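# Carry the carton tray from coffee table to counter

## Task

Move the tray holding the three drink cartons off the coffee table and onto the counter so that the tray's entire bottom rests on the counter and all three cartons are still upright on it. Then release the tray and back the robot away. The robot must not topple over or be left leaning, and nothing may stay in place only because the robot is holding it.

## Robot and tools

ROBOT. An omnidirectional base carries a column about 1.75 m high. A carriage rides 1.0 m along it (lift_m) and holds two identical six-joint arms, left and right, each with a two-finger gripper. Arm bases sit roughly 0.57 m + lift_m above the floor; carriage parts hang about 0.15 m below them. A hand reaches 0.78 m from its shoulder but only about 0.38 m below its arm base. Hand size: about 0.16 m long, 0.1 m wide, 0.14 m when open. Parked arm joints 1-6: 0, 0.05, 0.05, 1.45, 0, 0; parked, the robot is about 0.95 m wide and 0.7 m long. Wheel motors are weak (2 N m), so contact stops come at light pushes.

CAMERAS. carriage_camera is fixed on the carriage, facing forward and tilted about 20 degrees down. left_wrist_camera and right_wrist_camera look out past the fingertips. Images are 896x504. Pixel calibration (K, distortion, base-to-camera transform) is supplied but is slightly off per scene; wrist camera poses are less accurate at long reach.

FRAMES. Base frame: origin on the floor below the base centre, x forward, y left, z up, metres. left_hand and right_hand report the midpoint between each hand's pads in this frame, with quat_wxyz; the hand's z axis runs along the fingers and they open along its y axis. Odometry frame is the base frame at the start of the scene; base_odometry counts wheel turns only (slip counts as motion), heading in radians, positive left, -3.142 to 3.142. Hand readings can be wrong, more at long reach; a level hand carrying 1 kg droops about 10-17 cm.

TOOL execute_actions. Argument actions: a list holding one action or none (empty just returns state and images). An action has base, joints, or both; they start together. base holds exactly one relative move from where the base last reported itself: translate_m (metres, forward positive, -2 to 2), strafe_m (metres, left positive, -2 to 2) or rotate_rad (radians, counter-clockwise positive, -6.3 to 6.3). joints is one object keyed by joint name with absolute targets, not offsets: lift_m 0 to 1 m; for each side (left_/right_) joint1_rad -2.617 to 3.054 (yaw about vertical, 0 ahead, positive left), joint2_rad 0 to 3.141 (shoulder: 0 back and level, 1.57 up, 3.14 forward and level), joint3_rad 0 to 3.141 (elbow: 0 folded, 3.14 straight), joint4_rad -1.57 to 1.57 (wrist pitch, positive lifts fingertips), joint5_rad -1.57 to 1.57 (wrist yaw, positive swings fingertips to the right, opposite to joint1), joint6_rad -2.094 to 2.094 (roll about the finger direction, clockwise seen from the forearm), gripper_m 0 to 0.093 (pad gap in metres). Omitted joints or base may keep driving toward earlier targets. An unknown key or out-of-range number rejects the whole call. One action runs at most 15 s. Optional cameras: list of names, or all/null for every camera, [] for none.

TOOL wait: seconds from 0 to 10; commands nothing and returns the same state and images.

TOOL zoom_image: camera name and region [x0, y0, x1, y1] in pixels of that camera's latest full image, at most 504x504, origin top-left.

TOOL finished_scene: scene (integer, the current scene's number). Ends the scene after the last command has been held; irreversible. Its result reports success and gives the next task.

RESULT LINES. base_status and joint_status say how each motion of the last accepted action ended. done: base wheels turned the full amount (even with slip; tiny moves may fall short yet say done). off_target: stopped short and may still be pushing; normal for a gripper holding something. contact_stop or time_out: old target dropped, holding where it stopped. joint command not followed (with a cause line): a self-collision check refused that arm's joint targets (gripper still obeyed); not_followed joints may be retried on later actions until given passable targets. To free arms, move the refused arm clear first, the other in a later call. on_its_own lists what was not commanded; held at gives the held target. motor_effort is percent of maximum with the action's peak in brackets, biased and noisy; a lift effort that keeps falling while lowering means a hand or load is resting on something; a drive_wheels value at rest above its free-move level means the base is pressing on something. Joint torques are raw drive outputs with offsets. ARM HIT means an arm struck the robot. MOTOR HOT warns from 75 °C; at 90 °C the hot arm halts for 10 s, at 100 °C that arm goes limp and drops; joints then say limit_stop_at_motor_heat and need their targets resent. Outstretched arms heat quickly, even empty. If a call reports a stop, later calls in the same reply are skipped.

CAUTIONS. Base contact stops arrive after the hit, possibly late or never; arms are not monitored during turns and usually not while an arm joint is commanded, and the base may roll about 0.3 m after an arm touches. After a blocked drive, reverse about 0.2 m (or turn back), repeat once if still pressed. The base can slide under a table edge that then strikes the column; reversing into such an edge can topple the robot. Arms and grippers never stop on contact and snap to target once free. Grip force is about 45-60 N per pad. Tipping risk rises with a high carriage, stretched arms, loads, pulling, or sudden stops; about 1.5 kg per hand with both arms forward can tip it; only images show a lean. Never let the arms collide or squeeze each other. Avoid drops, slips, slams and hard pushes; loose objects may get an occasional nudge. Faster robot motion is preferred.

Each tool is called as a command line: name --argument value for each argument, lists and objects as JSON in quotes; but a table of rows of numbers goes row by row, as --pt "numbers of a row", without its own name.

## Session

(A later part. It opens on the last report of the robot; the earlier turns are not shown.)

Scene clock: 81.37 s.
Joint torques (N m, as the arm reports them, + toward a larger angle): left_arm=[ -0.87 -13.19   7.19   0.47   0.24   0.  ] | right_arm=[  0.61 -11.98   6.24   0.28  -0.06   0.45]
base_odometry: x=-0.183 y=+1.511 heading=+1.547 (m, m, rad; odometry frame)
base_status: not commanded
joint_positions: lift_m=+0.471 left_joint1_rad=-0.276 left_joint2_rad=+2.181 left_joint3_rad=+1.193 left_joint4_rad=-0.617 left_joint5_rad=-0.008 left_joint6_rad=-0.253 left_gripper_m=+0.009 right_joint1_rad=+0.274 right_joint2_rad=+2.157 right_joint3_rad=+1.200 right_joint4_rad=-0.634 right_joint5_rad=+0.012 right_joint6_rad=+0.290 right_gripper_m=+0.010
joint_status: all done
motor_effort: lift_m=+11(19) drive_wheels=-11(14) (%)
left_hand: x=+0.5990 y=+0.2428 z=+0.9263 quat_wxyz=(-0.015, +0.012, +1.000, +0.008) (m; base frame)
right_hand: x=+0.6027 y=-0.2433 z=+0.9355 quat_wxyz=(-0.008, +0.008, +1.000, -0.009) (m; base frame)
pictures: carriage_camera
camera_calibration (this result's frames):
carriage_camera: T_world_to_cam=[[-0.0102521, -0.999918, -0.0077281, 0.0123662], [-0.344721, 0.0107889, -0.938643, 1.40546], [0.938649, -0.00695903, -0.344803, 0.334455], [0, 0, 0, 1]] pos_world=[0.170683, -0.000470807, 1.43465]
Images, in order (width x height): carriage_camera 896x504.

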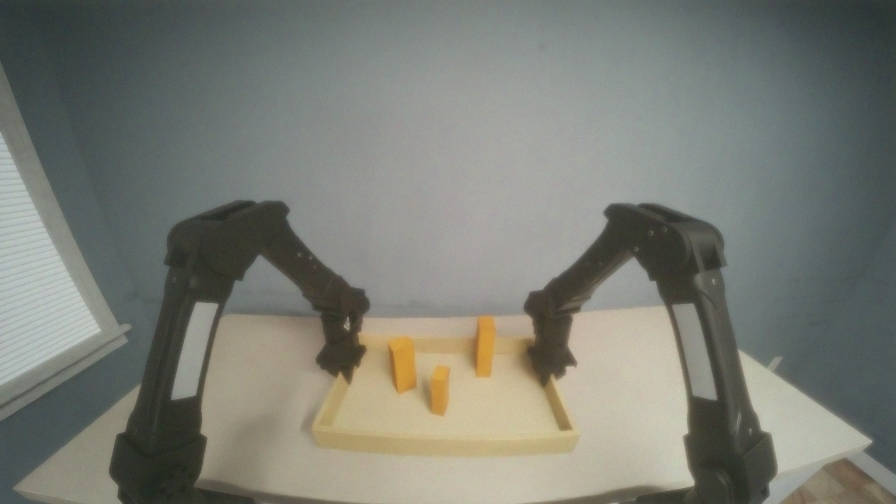

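execute_actions --actions '[{"joints":{"lift_m":0.44}}]' --cameras '["carriage_camera"]'

Scene clock: 83.47 s.
Joint torques (N m, as the arm reports them, + toward a larger angle): left_arm=[ -0.98 -13.21   7.35   0.5    0.24   0.04] | right_arm=[  0.78 -11.87   6.42   0.31  -0.05   0.45]
base_odometry: x=-0.183 y=+1.511 heading=+1.547 (m, m, rad; odometry frame)
base_status: not commanded
joint_positions: lift_m=+0.471 left_joint1_rad=-0.276 left_joint2_rad=+2.181 left_joint3_rad=+1.193 left_joint4_rad=-0.618 left_joint5_rad=-0.007 left_joint6_rad=-0.253 left_gripper_m=+0.009 right_joint1_rad=+0.274 right_joint2_rad=+2.156 right_joint3_rad=+1.200 right_joint4_rad=-0.635 right_joint5_rad=+0.012 right_joint6_rad=+0.290 right_gripper_m=+0.010
joint_status: lift_m contact_stop (moved +0.000 of -0.031)
on_its_own: lift_m is held at +0.471, not at your +0.440, since a contact_stop
motor_effort: lift_m=+17(18) drive_wheels=+4(6) (%)
left_hand: x=+0.5988 y=+0.2427 z=+0.9268 quat_wxyz=(-0.016, +0.012, +1.000, +0.008) (m; base frame)
right_hand: x=+0.6025 y=-0.2433 z=+0.9363 quat_wxyz=(-0.008, +0.008, +1.000, -0.009) (m; base frame)
pictures: carriage_camera
camera_calibration (this result's frames):
carriage_camera: T_world_to_cam=[[-0.0102521, -0.999918, -0.0077281, 0.0123699], [-0.344721, 0.0107889, -0.938643, 1.40591], [0.938649, -0.00695903, -0.344803, 0.334619], [0, 0, 0, 1]] pos_world=[0.170683, -0.000470807, 1.43512]
Images, in order (width x height): carriage_camera 896x504.

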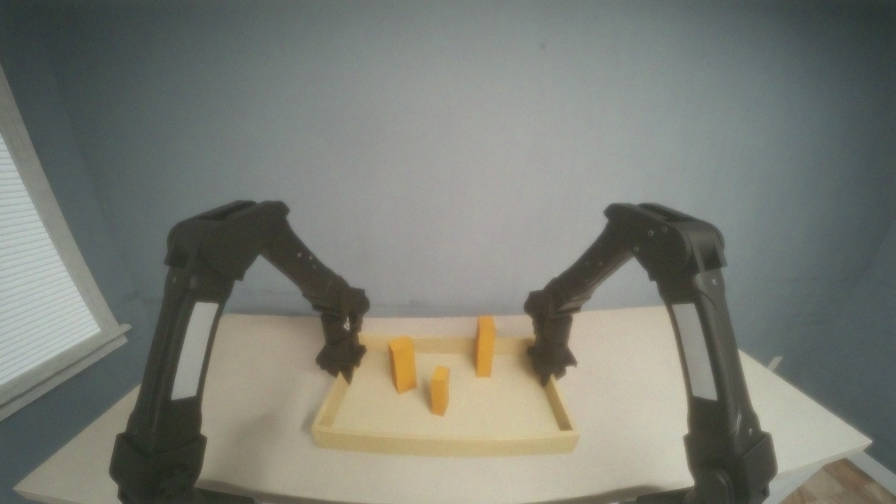

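execute_actions --actions '[{"joints":{"lift_m":0.48,"left_joint2_rad":2.24,"left_joint4_rad":-0.56,"right_joint2_rad":2.215,"right_joint4_rad":-0.575}}]'

Scene clock: 86.33 s.
Joint torques (N m, as the arm reports them, + toward a larger angle): left_arm=[-0.81 -9.32  7.1   0.67  0.33 -0.01] | right_arm=[ 0.7  -8.89  6.22  0.47 -0.09  0.43]
base_odometry: x=-0.183 y=+1.511 heading=+1.547 (m, m, rad; odometry frame)
base_status: not commanded
joint_positions: lift_m=+0.480 left_joint1_rad=-0.276 left_joint2_rad=+2.222 left_joint3_rad=+1.194 left_joint4_rad=-0.566 left_joint5_rad=-0.017 left_joint6_rad=-0.251 left_gripper_m=+0.009 right_joint1_rad=+0.274 right_joint2_rad=+2.194 right_joint3_rad=+1.200 right_joint4_rad=-0.587 right_joint5_rad=+0.018 right_joint6_rad=+0.290 right_gripper_m=+0.010
joint_status: all done
motor_effort: lift_m=+18(24) drive_wheels=-10(10) (%)
left_hand: x=+0.6037 y=+0.2430 z=+0.9218 quat_wxyz=(-0.009, +0.013, +1.000, +0.011) (m; base frame)
right_hand: x=+0.6071 y=-0.2430 z=+0.9322 quat_wxyz=(-0.002, +0.008, +1.000, -0.010) (m; base frame)
pictures: carriage_camera, left_wrist_camera, right_wrist_camera
camera_calibration (this result's frames):
carriage_camera: T_world_to_cam=[[-0.0102521, -0.999918, -0.0077281, 0.0124367], [-0.344721, 0.0107889, -0.938643, 1.41403], [0.938649, -0.00695903, -0.344803, 0.337603], [0, 0, 0, 1]] pos_world=[0.170683, -0.000470807, 1.44378]
left_wrist_camera: T_world_to_cam=[[0.00959107, -0.999938, -0.00561811, 0.23974], [-0.7821, -0.0110023, 0.623056, -0.0972397], [-0.623079, -0.00158184, -0.782157, 1.22014], [0, 0, 0, 1]] pos_world=[0.681895, 0.240585, 1.01628]
right_wrist_camera: T_world_to_cam=[[-0.0366936, -0.998833, 0.0313941, -0.247474], [-0.807823, 0.0481407, 0.587456, -0.0417883], [-0.588282, -0.00380505, -0.808647, 1.23184], [0, 0, 0, 1]] pos_world=[0.681832, -0.240486, 1.02844]
Images, in order (width x height): carriage_camera 896x504, left_wrist_camera 896x504, right_wrist_camera 896x504.

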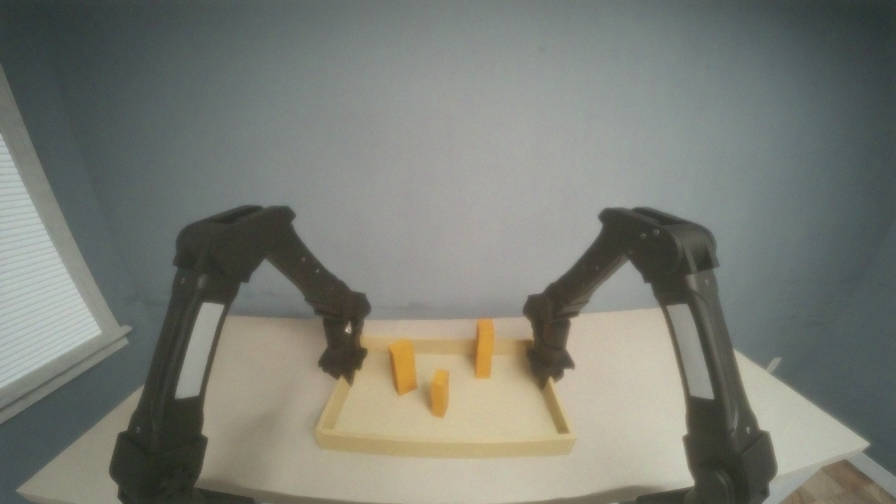

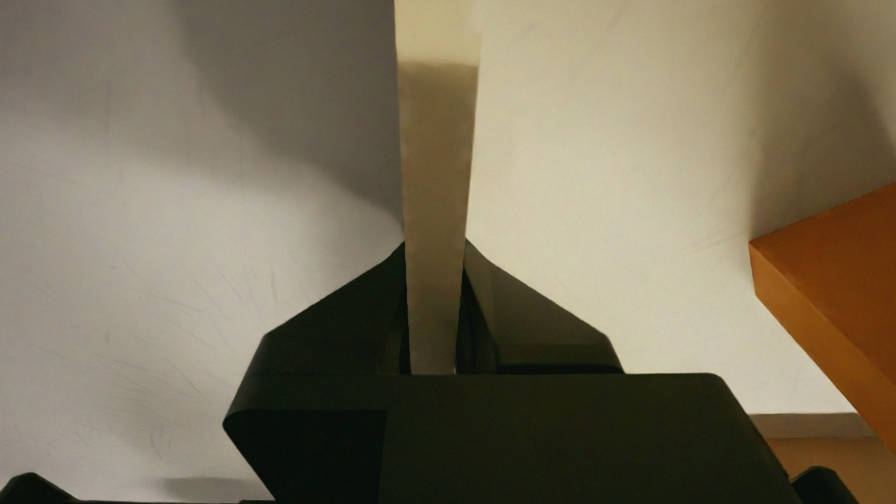

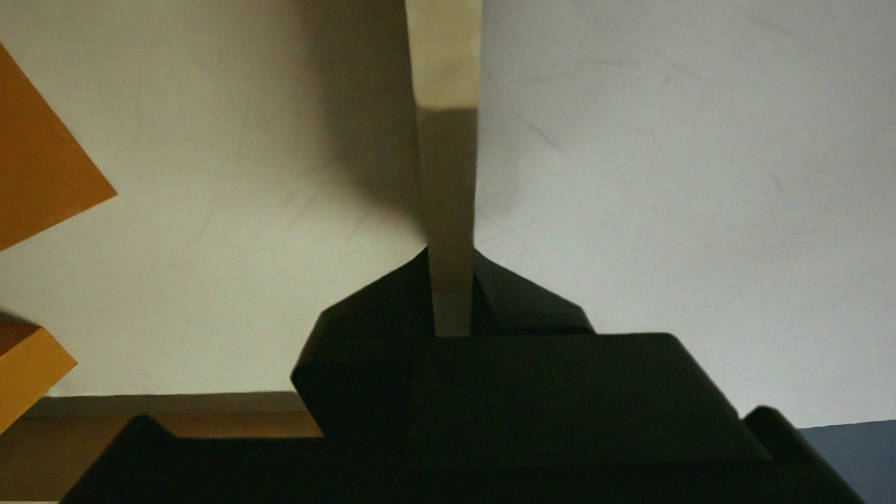

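Torque dropped: it rests on the counter. Release.

execute_actions --actions '[{"joints":{"left_joint2_rad":2.2,"left_joint4_rad":-0.59,"right_joint2_rad":2.17,"right_joint4_rad":-0.61,"left_gripper_m":0.09,"right_gripper_m":0.09}}]' --cameras '[]'

execute_actions --actions '[{"joints":{"lift_m":0.68}}]' --cameras '[]'

execute_actions --actions '[{"base":{"translate_m":-0.5}}]' --cameras '["carriage_camera"]'

Scene clock: 90.77 s.
Joint torques (N m, as the arm reports them, + toward a larger angle): left_arm=[ -0.64 -11.48   7.16   0.44   0.19   0.  ] | right_arm=[  0.81 -10.35   6.11   0.32  -0.1    0.05]
base_odometry: x=-0.183 y=+1.511 heading=+1.547 (m, m, rad; odometry frame)
base_status: not commanded
joint_positions: lift_m=+0.480 left_joint1_rad=-0.280 left_joint2_rad=+2.211 left_joint3_rad=+1.194 left_joint4_rad=-0.584 left_joint5_rad=-0.003 left_joint6_rad=-0.252 left_gripper_m=+0.090 right_joint1_rad=+0.274 right_joint2_rad=+2.172 right_joint3_rad=+1.200 right_joint4_rad=-0.602 right_joint5_rad=+0.016 right_joint6_rad=+0.323 right_gripper_m=+0.090
joint_status: all done
motor_effort: lift_m=+18(18) drive_wheels=-7(8) (%)
left_hand: x=+0.6006 y=+0.2400 z=+0.9255 quat_wxyz=(-0.014, +0.014, +1.000, +0.005) (m; base frame)
right_hand: x=+0.6076 y=-0.2425 z=+0.9396 quat_wxyz=(+0.001, +0.024, +1.000, -0.008) (m; base frame)
pictures: none
No camera images: the call's "cameras" was empty. Leave "cameras" out to get every camera's image.

Scene clock: 92.10 s.
Joint torques (N m, as the arm reports them, + toward a larger angle): left_arm=[ -0.73 -11.09   7.26   0.51   0.18   0.01] | right_arm=[ 0.78 -9.76  6.44  0.35 -0.11  0.07]
base_odometry: x=-0.183 y=+1.511 heading=+1.547 (m, m, rad; odometry frame)
base_status: not commanded
joint_positions: lift_m=+0.680 left_joint1_rad=-0.280 left_joint2_rad=+2.201 left_joint3_rad=+1.194 left_joint4_rad=-0.587 left_joint5_rad=-0.001 left_joint6_rad=-0.253 left_gripper_m=+0.090 right_joint1_rad=+0.274 right_joint2_rad=+2.162 right_joint3_rad=+1.200 right_joint4_rad=-0.604 right_joint5_rad=+0.015 right_joint6_rad=+0.323 right_gripper_m=+0.090
joint_status: all done
motor_effort: lift_m=+17(22) drive_wheels=-9(8) (%)
left_hand: x=+0.6018 y=+0.2394 z=+1.1289 quat_wxyz=(-0.011, +0.014, +1.000, +0.004) (m; base frame)
right_hand: x=+0.6091 y=-0.2419 z=+1.1431 quat_wxyz=(+0.005, +0.025, +1.000, -0.006) (m; base frame)
pictures: none
No camera images: the call's "cameras" was empty. Leave "cameras" out to get every camera's image.

Scene clock: 95.33 s.
Joint torques (N m, as the arm reports them, + toward a larger angle): left_arm=[ -0.55 -10.67   7.32   0.51   0.17   0.01] | right_arm=[ 0.7  -9.79  6.44  0.36 -0.09  0.03]
base_odometry: x=-0.195 y=+1.011 heading=+1.547 (m, m, rad; odometry frame)
base_status: done
joint_positions: lift_m=+0.680 left_joint1_rad=-0.283 left_joint2_rad=+2.201 left_joint3_rad=+1.194 left_joint4_rad=-0.587 left_joint5_rad=+0.000 left_joint6_rad=-0.253 left_gripper_m=+0.090 right_joint1_rad=+0.275 right_joint2_rad=+2.162 right_joint3_rad=+1.200 right_joint4_rad=-0.603 right_joint5_rad=+0.014 right_joint6_rad=+0.324 right_gripper_m=+0.090
joint_status: not commanded
motor_effort: lift_m=+17(17) drive_wheels=-4(60) (%)
left_hand: x=+0.6016 y=+0.2381 z=+1.1289 quat_wxyz=(-0.011, +0.015, +1.000, +0.003) (m; base frame)
right_hand: x=+0.6090 y=-0.2414 z=+1.1431 quat_wxyz=(+0.005, +0.024, +1.000, -0.006) (m; base frame)
pictures: carriage_camera
camera_calibration (this result's frames):
carriage_camera: T_world_to_cam=[[-0.0102521, -0.999918, -0.0077281, 0.0139832], [-0.344721, 0.0107889, -0.938643, 1.60186], [0.938649, -0.00695903, -0.344803, 0.406601], [0, 0, 0, 1]] pos_world=[0.170683, -0.000470807, 1.64388]
Images, in order (width x height): carriage_camera 896x504.

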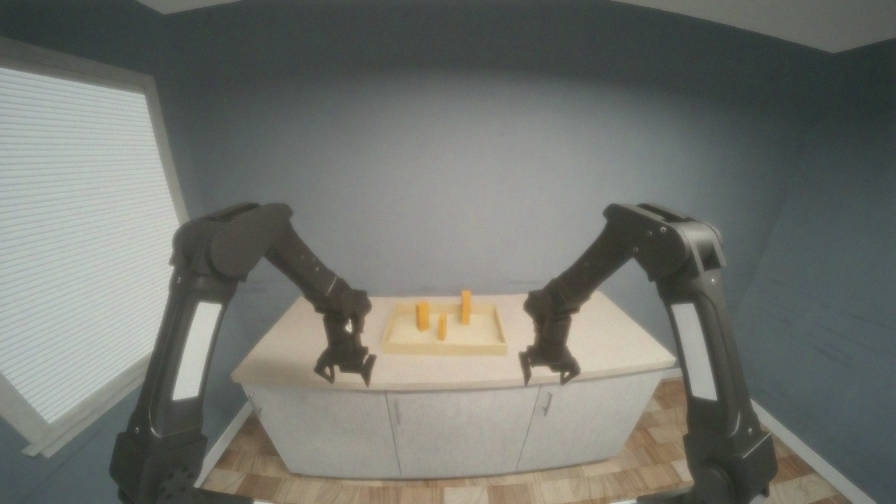

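finished_scene --scene 2

The scene is finished: the task was done.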